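## Task

Close the lid on the tip box labelled TB4 and push its front edge down fully so it clicks shut. Both other lids must stay fully open. It counts only if the lid stays latched without the robot holding it. Afterwards release and move the grippers away.

## Robot and tools

ROBOT. Two arms, left_arm and right_arm, hang from one upright column behind the near edge of the table. left_arm is the robot's own left and sits on the +y side. Image sides do not tell you which arm is which. Each arm has seven joints, and equal joint values on both arms give mirror postures. Each arm ends in a parallel gripper. Its fingers point along the gripper's +z axis and open and close along its y axis. A closed hand gives one flat fingertip face, which suits pressing. end_effector_position is the point between the pads of the closed fingers, under 1 cm behind the tips. Closing pushes the tips about 17 mm further along +z. Elbows never lock fully straight.

SCENE. Three tip boxes sit loose on a base plate and must stay flat on it. Identify them by the ID printed on each box, not by tape on the bench. Sometimes a brief external tug or push acts on a held part or a loose object.

FRAME. All poses use one scene frame, in metres. z = 0 is the table top and +z is up. +x points out over the table. The origin is 0.07 m behind the middle of the near table edge. The robot faces roughly +x, perhaps turned slightly about the column. Reported hand positions can be a little off, more so at long reach.

ROW FORMAT. A row is one flat list of 16 numbers covering both arms: left_arm x, y, z, qw, qx, qy, qz, opening, then right_arm in the same 8-number order. x, y, z is an absolute gripper position in metres. qw..qz is an absolute orientation quaternion, w first. Both are in the scene frame, so together they are a pose, not an offset. opening runs from -1 (closed) to +1 (fully open, 0.145 m). It is an absolute command, not a change. Going from open to closed takes about 0.5 s or more. Send all 16 numbers even if one arm should not move. For an idle arm, repeat its last reported pose and the opening it should keep. To keep an orientation steady, resend the same chosen quaternion rather than the slightly drifted one from the result.

TOOLS.
execute_actions: takes "actions", a list with zero or one item, plus optional "pictures" (boolean). An empty list just reports the state. An item {"rows": [...], "steps": n} plays 1 to 15 rows, one per control step of 1/30 s. n is at most 15 and defaults to 15, and the last row repeats if n exceeds the row count. An item {"steps": n} with no rows waits up to 300 steps, counted from the previous result. A refused call sends nothing. It is refused if any target lies more than 0.6 m from that arm's last reported position along any gripper axis.
move: "target" is one 16-number row as above. Optional "speed" is in m/s, from 0.002 to 0.5, default 0.25. Turning is capped at twice that value in rad/s. Each hand follows a straight path to its pose, and both paths end together, taking 0.5 to 10 s. Longer moves are cut off at 10 s. Openings are sent at the start. Paths ignore obstacles and the other arm. Hands lag, wander, and may briefly far exceed the speed, especially with a stretched arm.
wait: "seconds", 0 to 10. Nothing new is sent while it runs.
zoom_image: "camera" is one of cam_high, cam_low, cam_left_wrist, cam_right_wrist. "region" is [x0, y0, x1, y1] in image pixels, origin top-left, no larger than 504 by 504. All images are 672x504.
finished_scene: "scene" is the number of the scene you are ending. It cannot be undone, and its result reports success and the next task.

CONTROL LIMITS. Each step, the commanded pose is clipped to within 70 mm and 16 degrees of the measured pose. If the controller cannot reach both position and orientation, position wins. After an action ends, an arm only finishes its last clipped pose. So check the result and send the rest of a long motion again. The simulation keeps running while you compose replies.

RESULTS. The state line gives each arm's position and end_effector_quat_wxyz. grip_measured is the actual finger opening on the command scale. To hold something, command well below it; the lower, the firmer, up to about 10 N per pad. A "Hand target" line shows where the controller is currently driving each hand. HELD marks steps where a clearance check blocked all or part of your row. "pose unreachable" names the arm whose command was changed or blocked. A move adds a "move:" line with the outcome (done, off_target, moving, held, fault) and any limits that acted, plus each hand's distance from its pose. An outcome naming only one arm means the other is done. limits=paced means the sent pose was clipped. limits=held means some steps were blocked, and the arm may then surge quickly. FAULT lines report arm stops. MOTOR HOT appears from 85 °C, and at 100 °C an OVER-TEMPERATURE FAULT stops the arm until it cools. Holding loads or pushing steadily heats motors.

AVOID. Do not knock anything off the table. Do not let the arms collide or press on each other. Fast motion or targets set deep past a contact give hard hits, so approach the lid slowly and aim only slightly beyond the latch. Do not tip the boxes or disturb the lids that must stay open. Release and retreat before ending the scene, since a lid held shut only by the robot does not count.

Each tool is called after "Emit:" by a JSON object that holds its "name" and its "arguments", one argument or row to a line.

## Session

Emit:
{"name": "execute_actions", "arguments": {
  "actions": []
}}

Scene clock: 0.00 s of 8400.00 s.
left_arm: end_effector_position=(+0.1943, +0.0590, +0.1026) grip_measured=+1.00 end_effector_quat_wxyz=(-0.062, -0.312, +0.948, -0.021) | right_arm: end_effector_position=(+0.3215, -0.3944, +0.1402) grip_measured=+1.00 end_effector_quat_wxyz=(+0.123, +0.575, +0.792, +0.165)
Joint positions: left_arm=[ 0.616  0.433 -1.199  1.577 -0.706  0.036  1.459  0.145] | right_arm=[ 0.815  1.077 -1.151  0.751 -0.36  -0.598  0.63   0.145]
Joint velocities: left_arm=[ 0.011 -0.055 -0.007  0.002 -0.037  0.022  0.022  0.   ] | right_arm=[-0.077 -0.055 -0.022 -0.012  0.007 -0.037  0.037 -0.   ]
Hand target (left_arm): +0.194, +0.059, +0.103; -0.062, -0.312, +0.948, -0.021
Hand target (right_arm): +0.321, -0.394, +0.140; +0.123, +0.575, +0.792, +0.165

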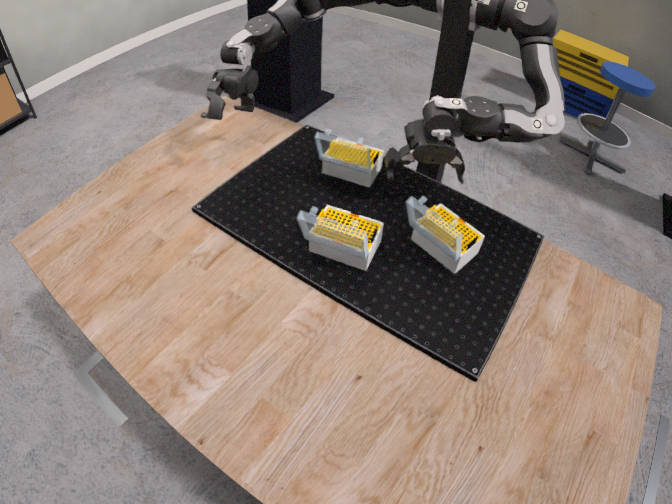

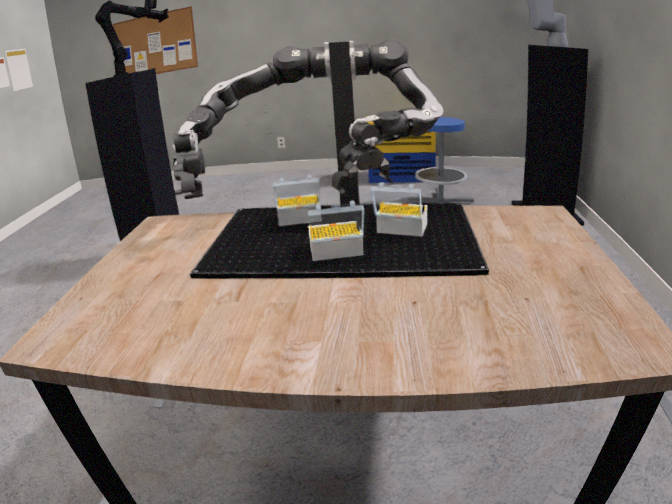

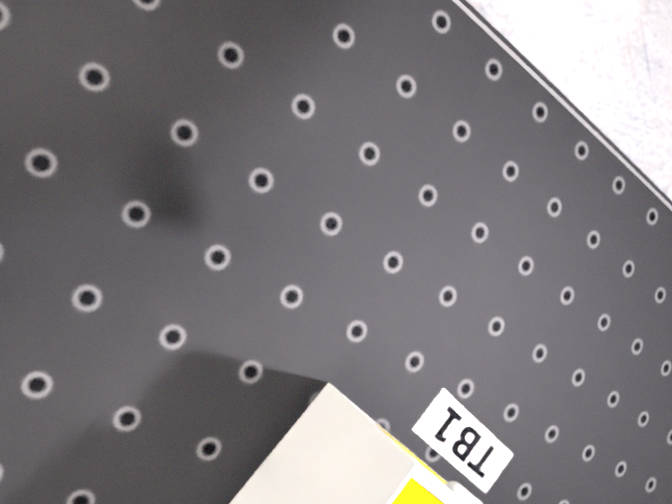

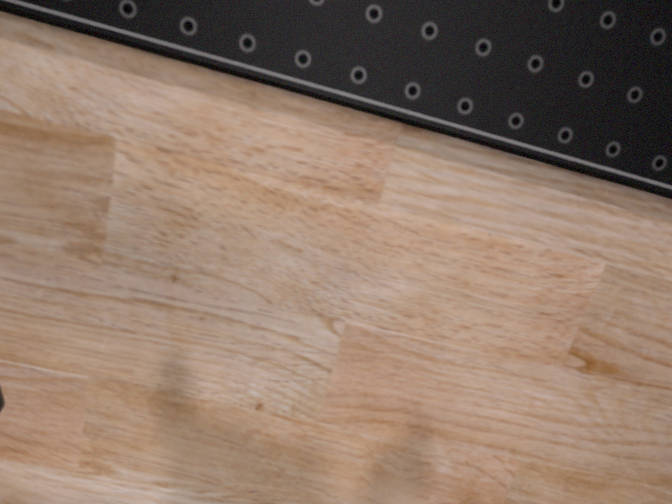

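Emit:
{"name": "move", "arguments": {
  "target": [0.18,0.07,0.22,-0.062,-0.312,0.948,-0.021,1,0.3215,-0.3944,0.24,0.123,0.575,0.792,0.165,1]
}}

Emit:
{"name": "move", "arguments": {
  "target": [0.17,0.1,0.24,0,0.87,0,0.5,1,0.36,-0.30,0.268,-0.265,0.661,0.53,0.459,1]
}}

Scene clock: 1.53 s of 8400.00 s.
left_arm: end_effector_position=(+0.1820, +0.0674, +0.2221) grip_measured=+1.00 end_effector_quat_wxyz=(-0.058, -0.309, +0.949, -0.028) | right_arm: end_effector_position=(+0.3219, -0.3961, +0.2418) grip_measured=+1.00 end_effector_quat_wxyz=(+0.128, +0.574, +0.791, +0.166)
Joint positions: left_arm=[ 1.108  0.624 -1.385  1.989 -0.266  0.344  1.576  0.145] | right_arm=[ 1.025  1.298 -1.115  1.051 -0.182 -0.542  0.985  0.145]
Joint velocities: left_arm=[ 0.011 -0.077  0.017 -0.002 -0.007  0.081  0.007  0.   ] | right_arm=[ 0.033 -0.055 -0.002 -0.012 -0.081  0.051 -0.037 -0.   ]
Hand target (left_arm): +0.180, +0.068, +0.221; -0.061, -0.311, +0.948, -0.025
Hand target (right_arm): +0.321, -0.396, +0.240; +0.125, +0.575, +0.792, +0.163
Off the commanded pose (left_arm): 0.004 m, 1 deg.
Off the commanded pose (right_arm): 0.003 m, 1 deg.
joint sent to its limit (left arm) — the command would take joint 7 (wrist yaw) past its upper limit, so that joint was sent only as far as its limit.
move: off_target (left_arm)

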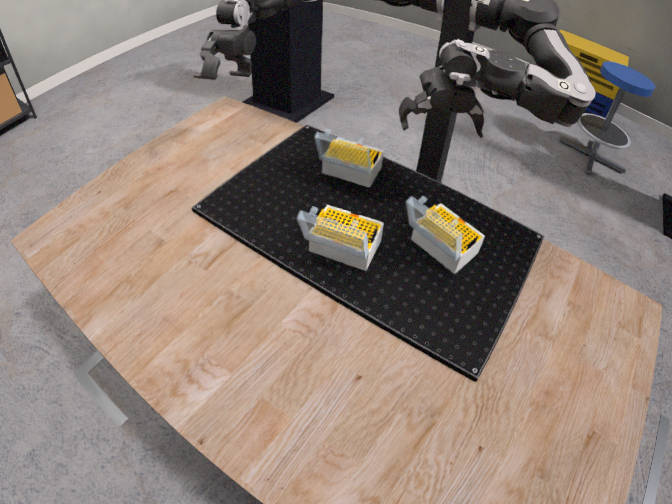

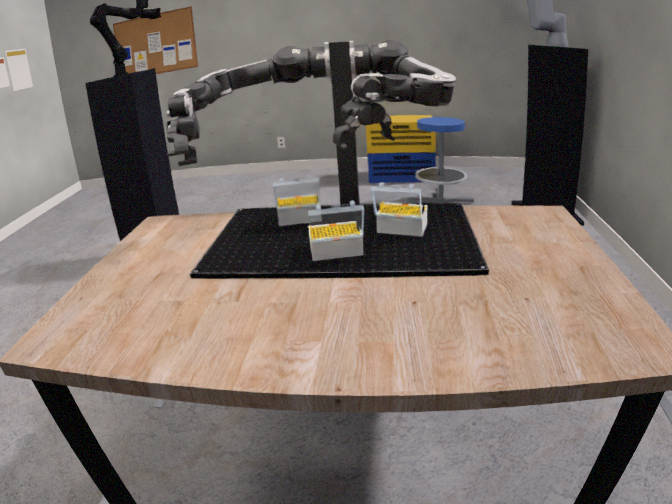

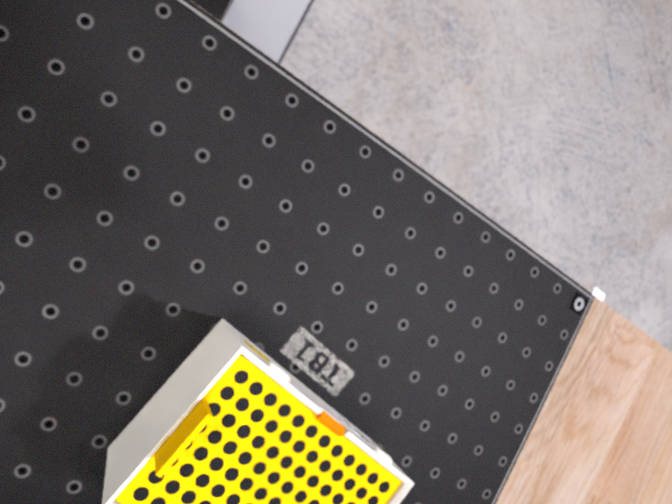

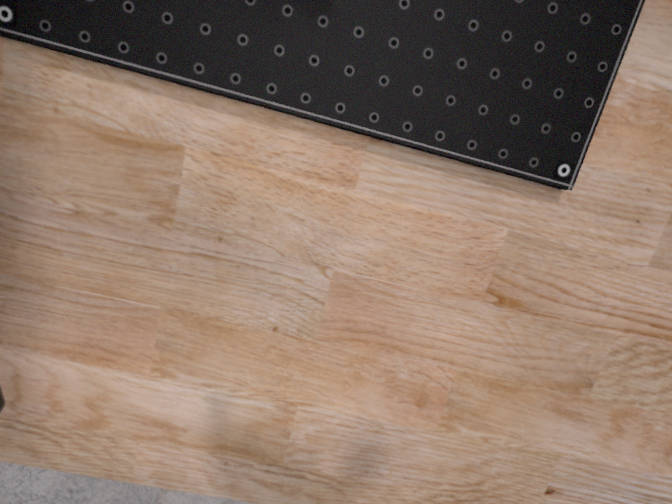

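Scene clock: 7.10 s of 8400.00 s.
left_arm: end_effector_position=(+0.1660, +0.1013, +0.2352) grip_measured=+1.00 end_effector_quat_wxyz=(-0.010, +0.866, -0.008, +0.500) | right_arm: end_effector_position=(+0.3590, -0.3003, +0.2667) grip_measured=+1.00 end_effector_quat_wxyz=(-0.245, +0.673, +0.523, +0.462)
Joint positions: left_arm=[-0.912 -0.17  -0.341  2.44  -0.371  0.527 -0.05   0.145] | right_arm=[ 1.222  0.905 -1.569  0.332  1.27  -0.496  1.562  0.145]
Joint velocities: left_arm=[ 0.055 -0.055 -0.002  0.002 -0.022 -0.081 -0.007  0.   ] | right_arm=[-0.033  0.033  0.007  0.002  0.007  0.007 -0.007  0.   ]
Hand target (left_arm): +0.166, +0.102, +0.236; -0.011, +0.866, -0.006, +0.500
Hand target (right_arm): +0.359, -0.300, +0.267; -0.246, +0.672, +0.524, +0.462
Off the commanded pose (left_arm): 0.006 m, 1 deg.
Off the commanded pose (right_arm): 0.002 m, 3 deg.
joint sent to its limit (left arm) — the command would take joint 2 (shoulder roll) past its lower limit and joint 4 (elbow) past its upper limit, so those joints were sent only as far as their limits.
joint sent to its limit (right arm) — the command would take joint 3 (upper arm roll) past its lower limit and joint 7 (wrist yaw) past its upper limit, so those joints were sent only as far as their limits.
move: off_target (left_arm, right_arm)

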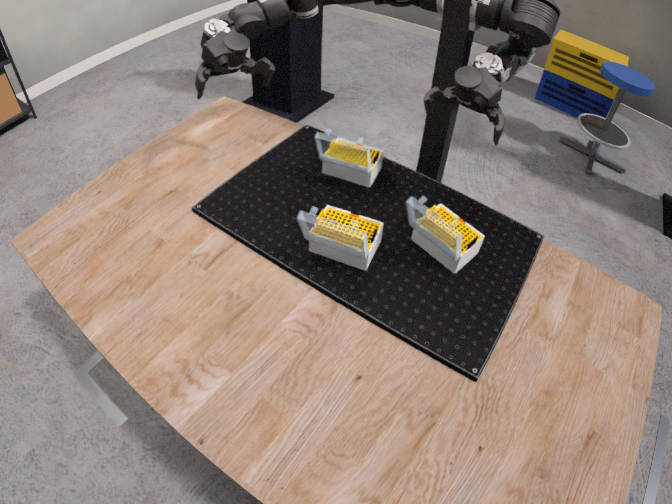

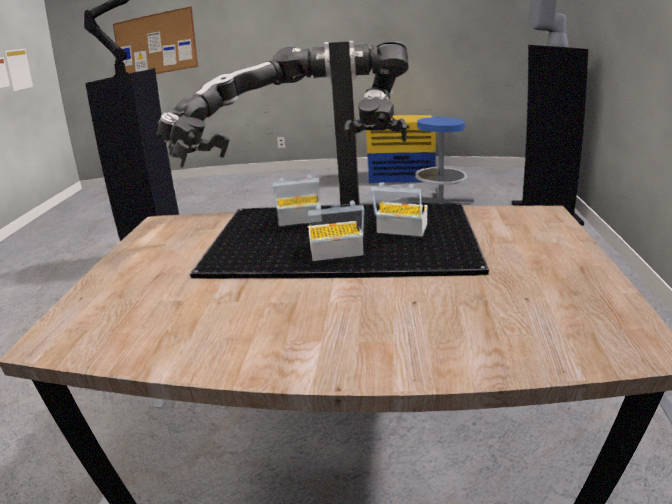

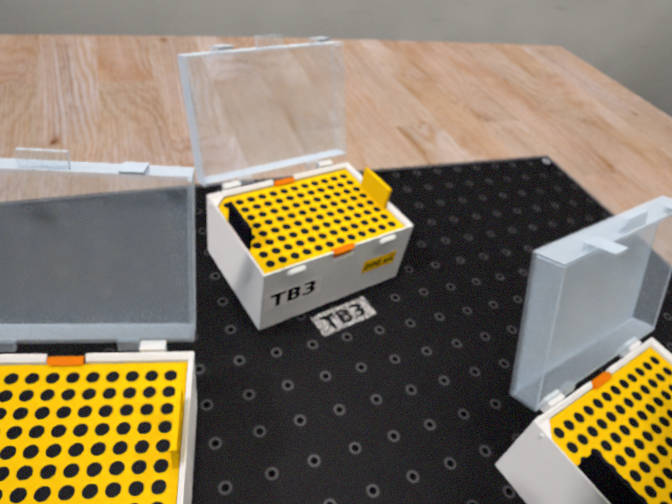

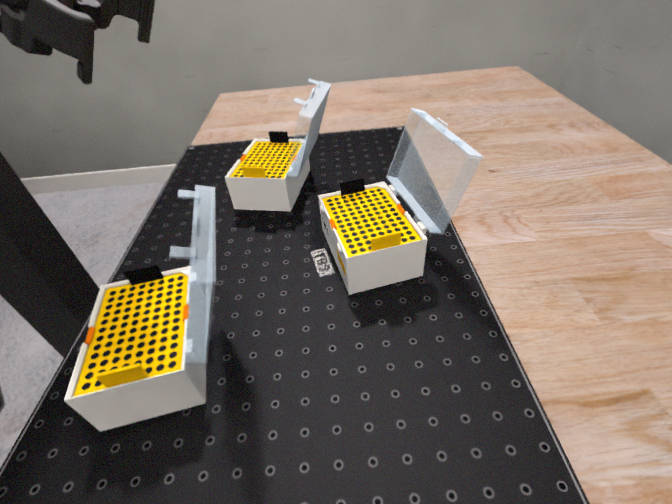

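Emit:
{"name": "move", "arguments": {
  "target": [0.16,0.17,0.19,0,0.92,0,0.39,1,0.36,-0.25,0.268,-0.265,0.661,0.53,0.459,1]
}}

Scene clock: 8.90 s of 8400.00 s.
left_arm: end_effector_position=(+0.1595, +0.1721, +0.1914) grip_measured=+1.00 end_effector_quat_wxyz=(-0.002, +0.917, +0.008, +0.398) | right_arm: end_effector_position=(+0.3587, -0.2493, +0.2675) grip_measured=+1.00 end_effector_quat_wxyz=(-0.267, +0.659, +0.532, +0.459)
Joint positions: left_arm=[-0.744 -0.17   0.176  2.391 -0.256  0.779  0.376  0.145] | right_arm=[ 1.225  1.004 -1.569  0.73   1.164 -0.398  1.312  0.145]
Joint velocities: left_arm=[-0.011 -0.011  0.002  0.002 -0.3    0.081  0.33  -0.   ] | right_arm=[-0.121 -0.121 -0.022 -0.027 -0.007  0.022  0.037  0.   ]
Hand target (left_arm): +0.159, +0.171, +0.190; -0.000, +0.919, +0.002, +0.395
Hand target (right_arm): +0.360, -0.250, +0.268; -0.265, +0.660, +0.531, +0.461
Off the commanded pose (left_arm): 0.003 m, 1 deg.
Off the commanded pose (right_arm): 0.002 m, 0 deg.
joint sent to its limit (left arm) — the command would take joint 2 (shoulder roll) past its lower limit and joint 6 (wrist pitch) past its upper limit, so those joints were sent only as far as their limits.
move: done

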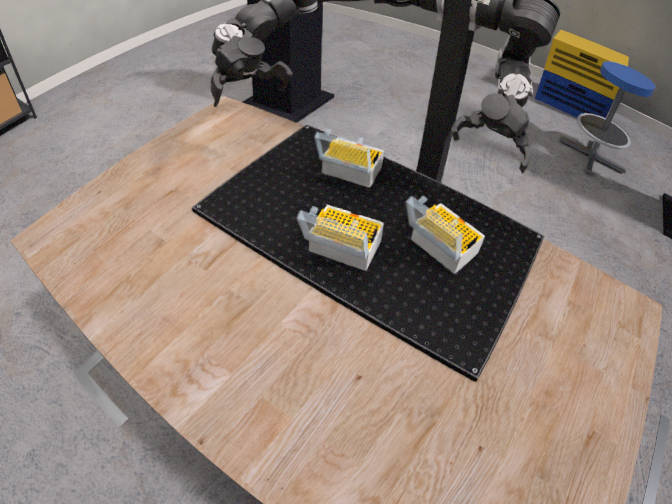

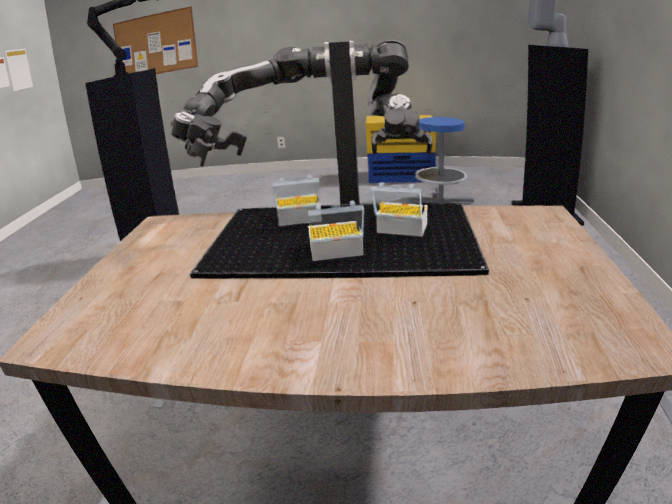

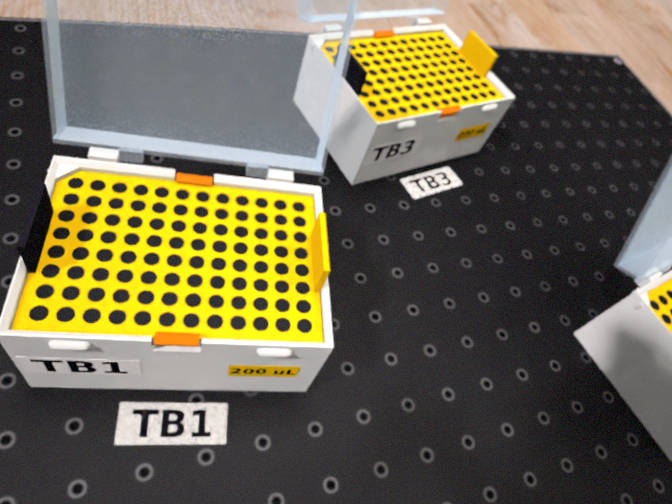

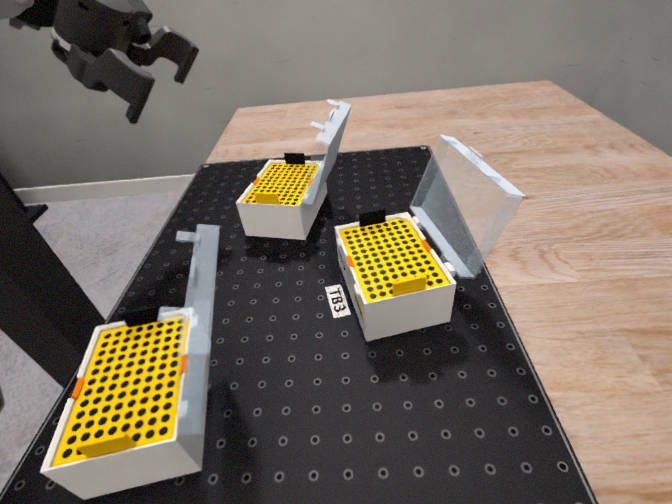

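Emit:
{"name": "move", "arguments": {
  "target": [0.30,0.16,0.268,0.265,0.661,-0.53,0.459,1,0.27,-0.13,0.23,0.065,0.704,0.704,0.065,1]
}}

Scene clock: 12.77 s of 8400.00 s.
left_arm: end_effector_position=(+0.3037, +0.1605, +0.2717) grip_measured=+1.00 end_effector_quat_wxyz=(+0.260, +0.659, -0.526, +0.469) | right_arm: end_effector_position=(+0.2733, -0.1300, +0.2321) grip_measured=+1.00 end_effector_quat_wxyz=(+0.009, +0.659, +0.745, +0.103)
Joint positions: left_arm=[ 0.374  0.638 -0.057  1.477  0.158  0.219  1.381  0.145] | right_arm=[ 1.348  0.937 -1.569  1.838  0.138  0.776  1.084  0.145]
Joint velocities: left_arm=[-0.011 -0.011 -0.012  0.007  0.007  0.022  0.007 -0.   ] | right_arm=[-0.077 -0.055  0.007 -0.002  0.007 -0.037 -0.051 -0.   ]
Hand target (left_arm): +0.302, +0.160, +0.270; +0.264, +0.659, -0.528, +0.466
Hand target (right_arm): +0.272, -0.131, +0.231; +0.008, +0.660, +0.745, +0.099
Off the commanded pose (left_arm): 0.005 m, 1 deg.
Off the commanded pose (right_arm): 0.004 m, 10 deg.
joint sent to its limit (right arm) — the command would take joint 3 (upper arm roll) past its lower limit and joint 6 (wrist pitch) past its upper limit, so those joints were sent only as far as their limits.
move: off_target (left_arm, right_arm)

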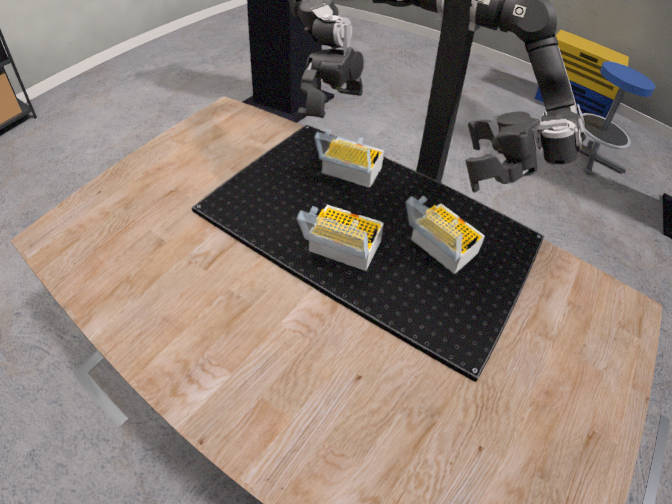

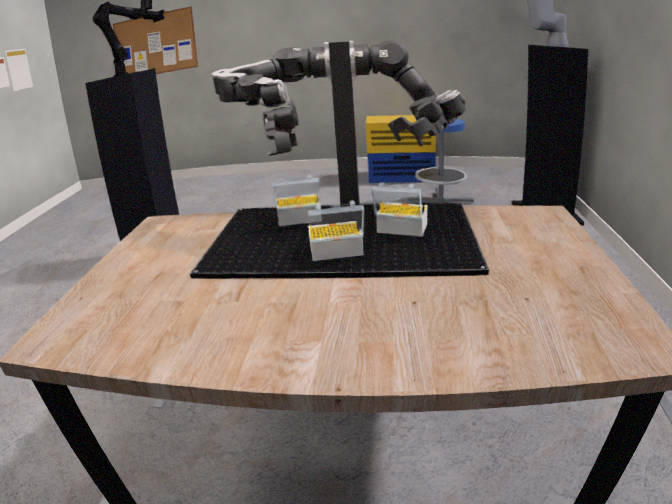

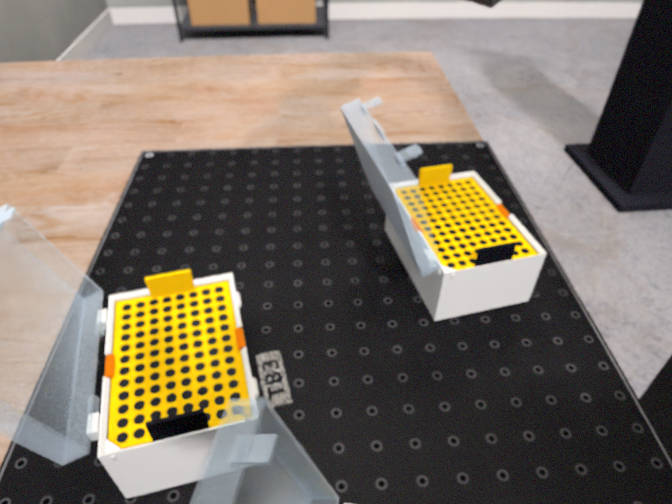

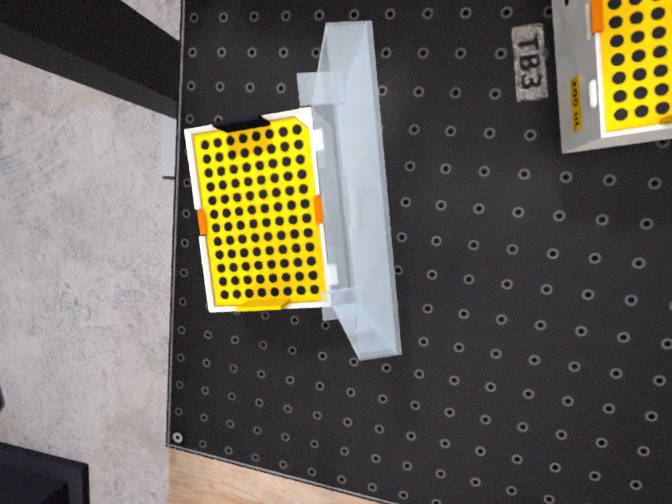

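Emit:
{"name": "move", "arguments": {
  "target": [0.27,0.13,0.25,0.265,0.661,-0.53,0.459,1,0.275,-0.12,0.185,0.059,0.64,0.762,0.07,0.2]
}}

Scene clock: 15.17 s of 8400.00 s.
left_arm: end_effector_position=(+0.2696, +0.1298, +0.2497) grip_measured=+1.00 end_effector_quat_wxyz=(+0.267, +0.660, -0.533, +0.458) | right_arm: end_effector_position=(+0.2757, -0.1188, +0.1848) grip_measured=+0.20 end_effector_quat_wxyz=(+0.044, +0.631, +0.770, +0.079)
Joint positions: left_arm=[ 0.183  0.603 -0.048  1.67   0.129  0.251  1.302  0.145] | right_arm=[ 1.13   0.808 -1.499  1.753 -0.113  0.777  1.096  0.09 ]
Joint velocities: left_arm=[-0.055 -0.033 -0.002 -0.007 -0.037 -0.051 -0.007  0.   ] | right_arm=[-0.187 -0.209  0.203 -0.002 -0.3   -0.066  0.242  0.   ]
Hand target (left_arm): +0.270, +0.130, +0.250; +0.264, +0.662, -0.531, +0.459
Hand target (right_arm): +0.276, -0.120, +0.185; +0.046, +0.631, +0.771, +0.076
Off the commanded pose (left_arm): 0.001 m, 0 deg.
Off the commanded pose (right_arm): 0.001 m, 2 deg.
joint sent to its limit (right arm) — the command would take joint 6 (wrist pitch) past its upper limit, so that joint was sent only as far as its limit.
move: done

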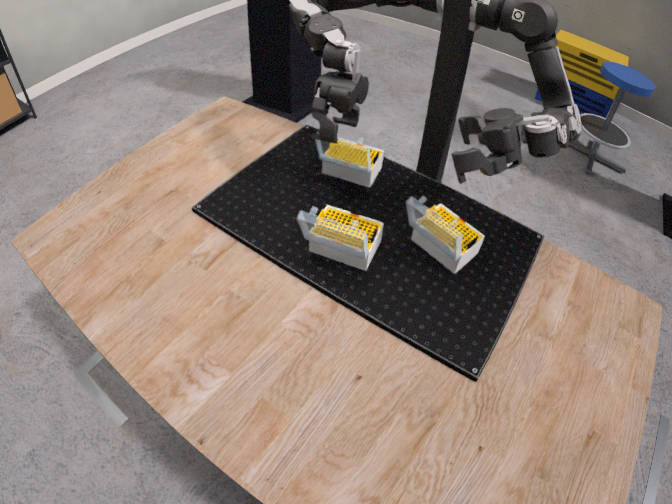

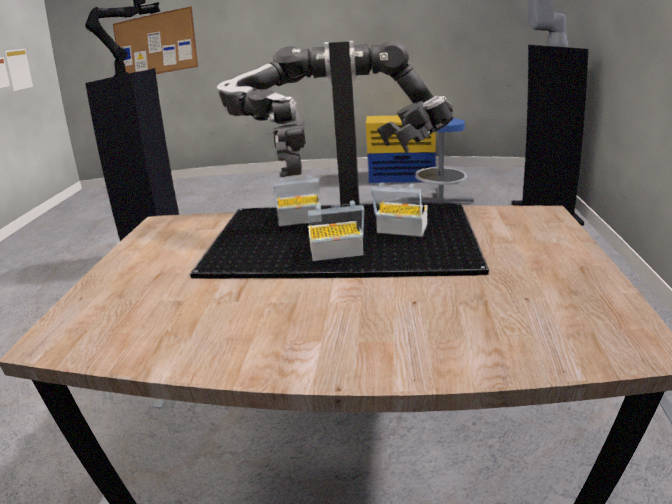

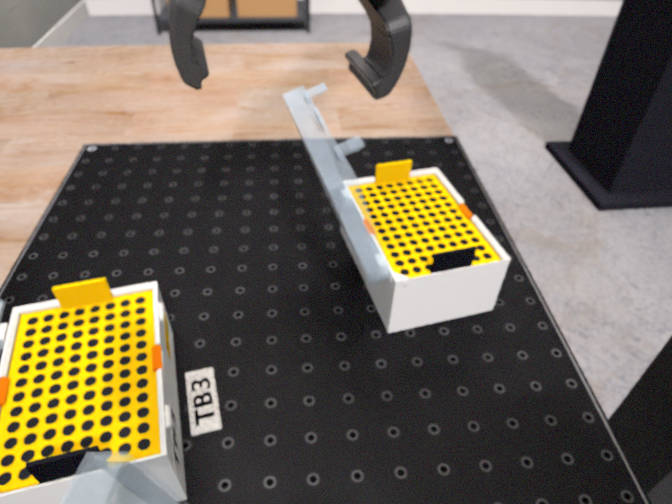

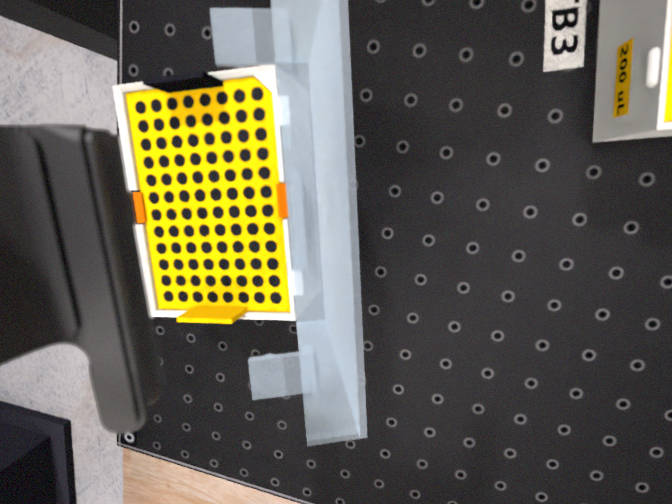

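Emit:
{"name": "move", "arguments": {
  "target": [0.27,0.13,0.25,0.265,0.661,-0.53,0.459,1,0.262,-0.115,0.15,0.057,0.62,0.779,0.072,0.3],
  "speed": 0.08
}}

Scene clock: 17.47 s of 8400.00 s.
left_arm: end_effector_position=(+0.2696, +0.1299, +0.2500) grip_measured=+1.00 end_effector_quat_wxyz=(+0.266, +0.660, -0.533, +0.458) | right_arm: end_effector_position=(+0.2625, -0.1148, +0.1500) grip_measured=+0.30 end_effector_quat_wxyz=(+0.057, +0.619, +0.780, +0.074)
Joint positions: left_arm=[ 0.183  0.603 -0.048  1.67   0.129  0.251  1.302  0.145] | right_arm=[ 0.949  0.769 -1.44   1.739 -0.265  0.777  1.066  0.098]
Joint velocities: left_arm=[ 0.011  0.033 -0.002  0.002 -0.022 -0.007 -0.051 -0.   ] | right_arm=[ 0.055  0.055  0.007 -0.012  0.022 -0.007  0.007  0.   ]
Hand target (left_arm): +0.270, +0.130, +0.250; +0.265, +0.661, -0.530, +0.459
Hand target (right_arm): +0.262, -0.115, +0.150; +0.056, +0.620, +0.779, +0.072
Off the commanded pose (left_arm): 0.000 m, 0 deg.
Off the commanded pose (right_arm): 0.001 m, 0 deg.
joint sent to its limit (right arm) — the command would take joint 6 (wrist pitch) past its upper limit, so that joint was sent only as far as its limit.
move: done

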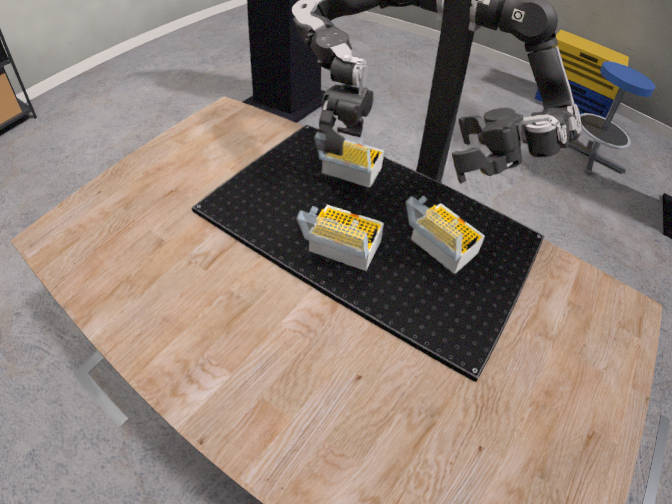

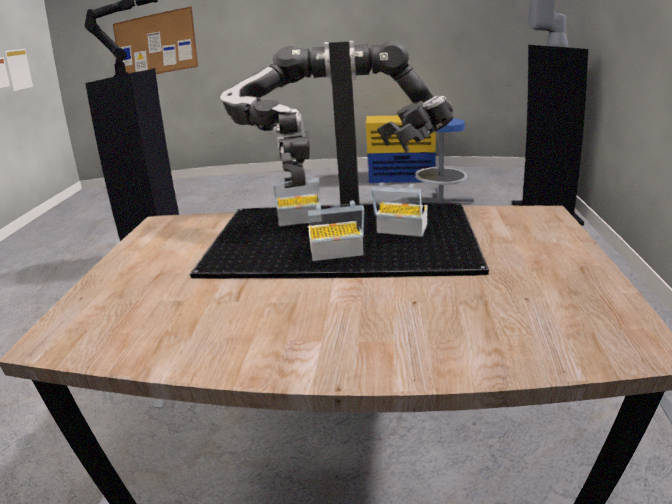

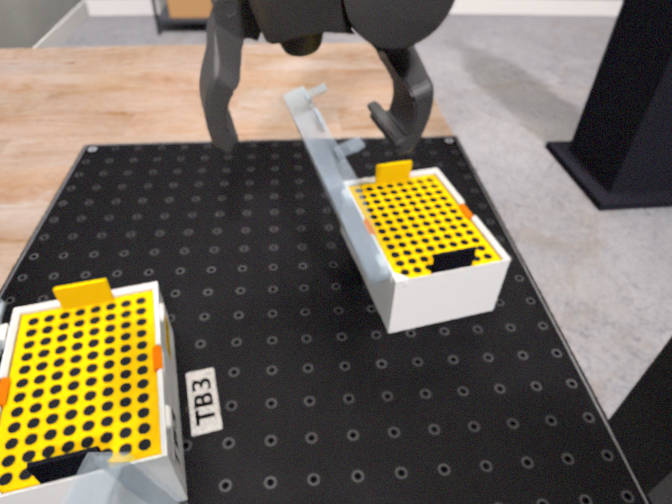

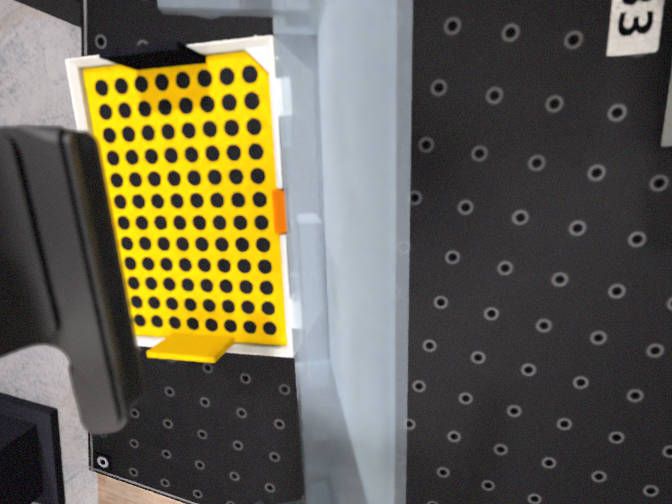

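Emit:
{"name": "move", "arguments": {
  "target": [0.27,0.13,0.25,0.265,0.661,-0.53,0.459,1,0.265,-0.115,0.127,0.057,0.62,0.779,0.072,0],
  "speed": 0.06
}}

Emit:
{"name": "move", "arguments": {
  "target": [0.27,0.13,0.25,0.265,0.661,-0.53,0.459,1,0.265,-0.115,0.127,0.057,0.62,0.779,0.072,-1]
}}

Emit:
{"name": "move", "arguments": {
  "target": [0.27,0.13,0.25,0.265,0.661,-0.53,0.459,1,0.228,-0.123,0.127,0.187,0.594,0.747,0.236,-1],
  "speed": 0.1
}}

Scene clock: 19.40 s of 8400.00 s.
left_arm: end_effector_position=(+0.2696, +0.1298, +0.2501) grip_measured=+1.00 end_effector_quat_wxyz=(+0.266, +0.660, -0.533, +0.458) | right_arm: end_effector_position=(+0.2639, -0.1153, +0.1268) grip_measured=+0.00 end_effector_quat_wxyz=(+0.055, +0.621, +0.779, +0.069)
Joint positions: left_arm=[ 0.183  0.603 -0.048  1.671  0.129  0.251  1.302  0.145] | right_arm=[ 0.89   0.729 -1.439  1.65  -0.273  0.739  1.012  0.076]
Joint velocities: left_arm=[-0.033 -0.099  0.007 -0.007  0.037  0.037  0.051  0.   ] | right_arm=[-0.011 -0.033  0.002 -0.002  0.066  0.007  0.022  0.   ]
Hand target (left_arm): +0.270, +0.130, +0.250; +0.265, +0.661, -0.530, +0.459
Hand target (right_arm): +0.265, -0.115, +0.127; +0.057, +0.620, +0.779, +0.072
Off the commanded pose (left_arm): 0.000 m, 0 deg.
Off the commanded pose (right_arm): 0.001 m, 0 deg.
move: done

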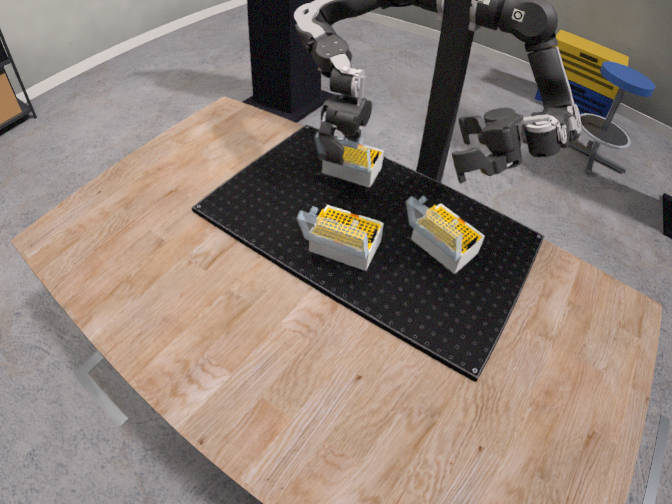

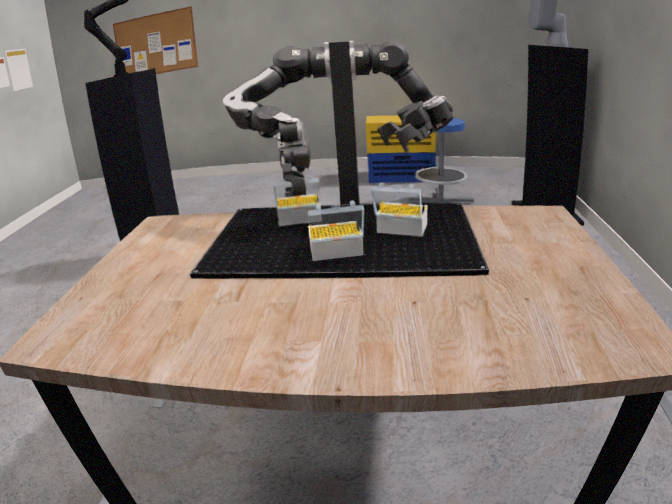

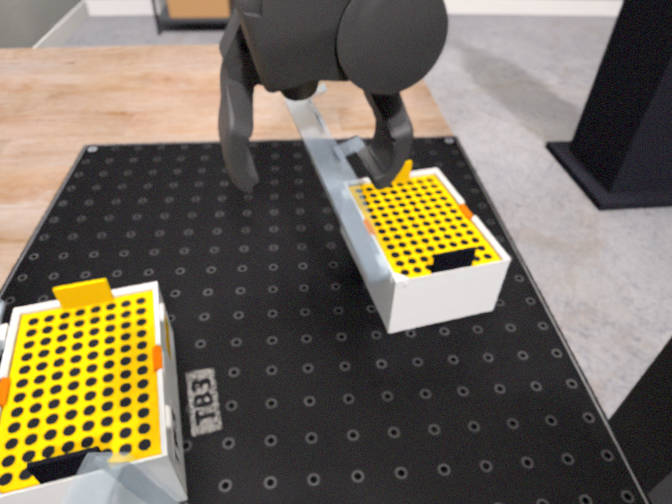

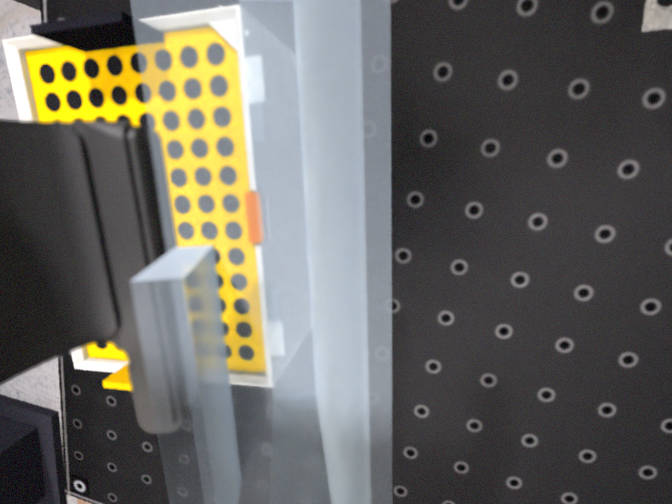

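Scene clock: 20.10 s of 8400.00 s.
left_arm: end_effector_position=(+0.2696, +0.1298, +0.2501) grip_measured=+1.00 end_effector_quat_wxyz=(+0.266, +0.660, -0.533, +0.458) | right_arm: end_effector_position=(+0.2640, -0.1153, +0.1269) grip_measured=-0.91 end_effector_quat_wxyz=(+0.055, +0.621, +0.779, +0.069)
Joint positions: left_arm=[ 0.183  0.603 -0.048  1.671  0.129  0.251  1.302  0.145] | right_arm=[ 0.891  0.729 -1.439  1.65  -0.273  0.739  1.012  0.007]
Joint velocities: left_arm=[-0.077 -0.033 -0.007 -0.007 -0.007 -0.066 -0.007 -0.   ] | right_arm=[-0.055  0.077  0.002 -0.007  0.037 -0.051 -0.037  0.   ]
Hand target (left_arm): +0.270, +0.130, +0.250; +0.265, +0.661, -0.530, +0.459
Hand target (right_arm): +0.265, -0.115, +0.127; +0.057, +0.620, +0.779, +0.072
Off the commanded pose (left_arm): 0.000 m, 0 deg.
Off the commanded pose (right_arm): 0.001 m, 0 deg.
move: done

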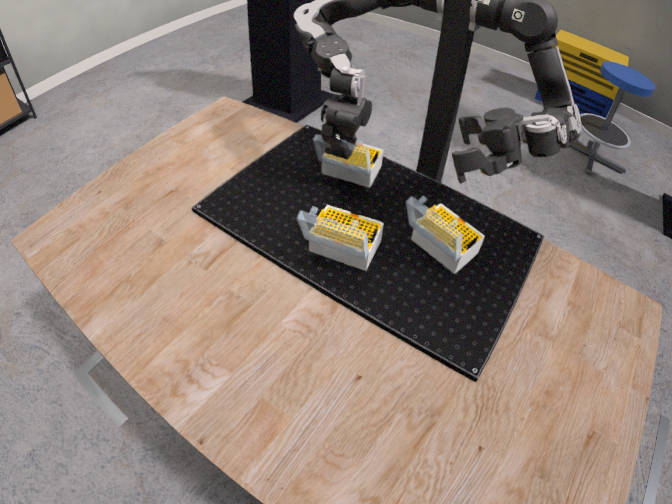

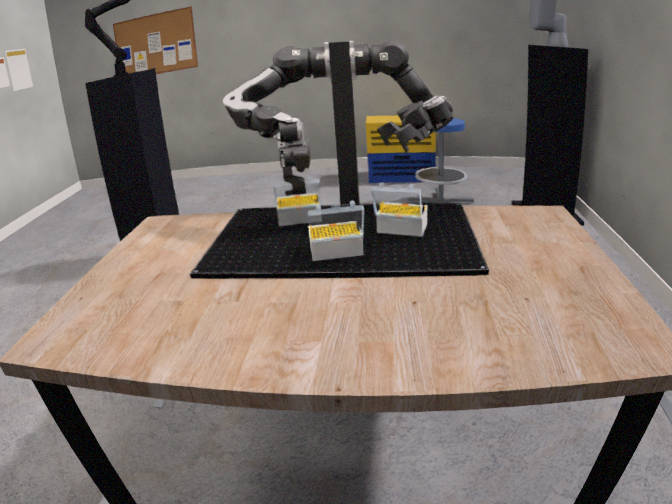

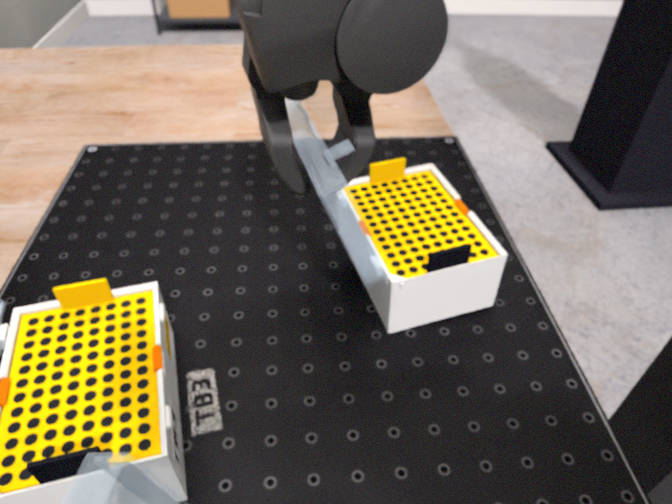

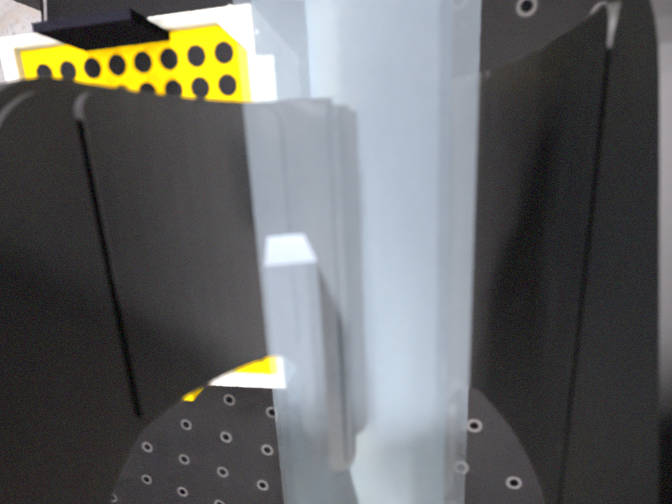

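Scene clock: 22.53 s of 8400.00 s.
left_arm: end_effector_position=(+0.2696, +0.1298, +0.2501) grip_measured=+1.00 end_effector_quat_wxyz=(+0.266, +0.660, -0.533, +0.458) | right_arm: end_effector_position=(+0.2281, -0.1220, +0.1278) grip_measured=-0.98 end_effector_quat_wxyz=(+0.188, +0.594, +0.745, +0.237)
Joint positions: left_arm=[ 0.183  0.603 -0.048  1.671  0.129  0.251  1.302  0.145] | right_arm=[ 0.235  0.883 -1.055  1.983 -0.682  0.779  0.601  0.002]
Joint velocities: left_arm=[-0.077 -0.033  0.002 -0.002 -0.007 -0.037 -0.037 -0.   ] | right_arm=[ 0.011  0.099 -0.012  0.007  0.066 -0.168 -0.022 -0.   ]
Hand target (left_arm): +0.270, +0.130, +0.250; +0.265, +0.661, -0.530, +0.459
Hand target (right_arm): +0.227, -0.122, +0.127; +0.186, +0.595, +0.745, +0.236
Off the commanded pose (left_arm): 0.000 m, 0 deg.
Off the commanded pose (right_arm): 0.001 m, 0 deg.
move: done

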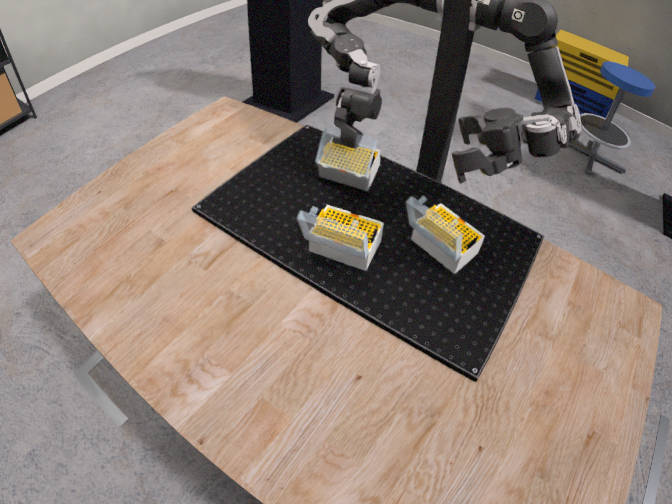

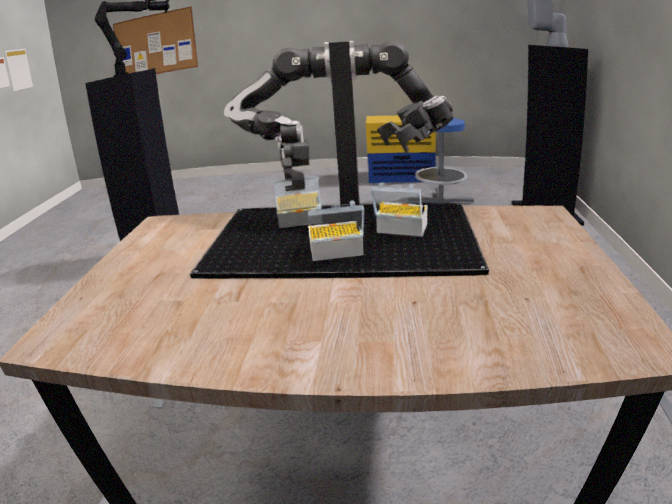

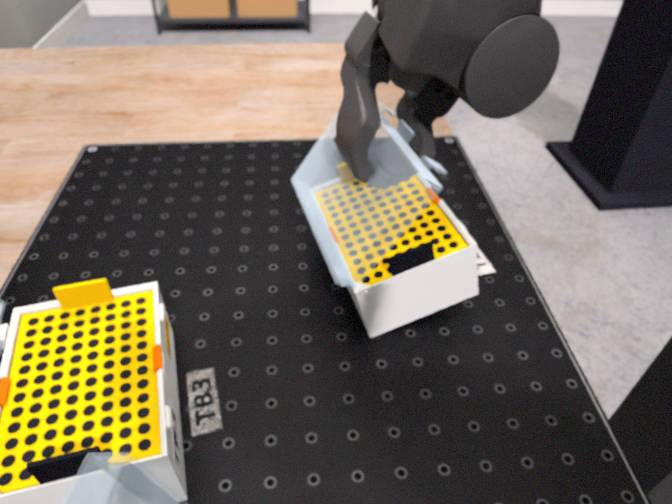

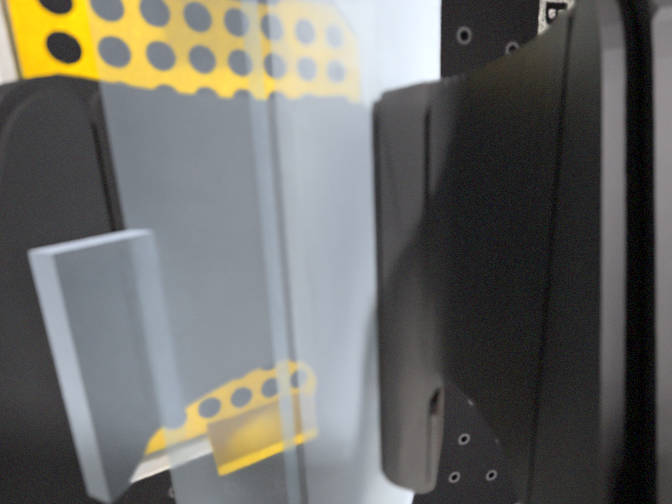

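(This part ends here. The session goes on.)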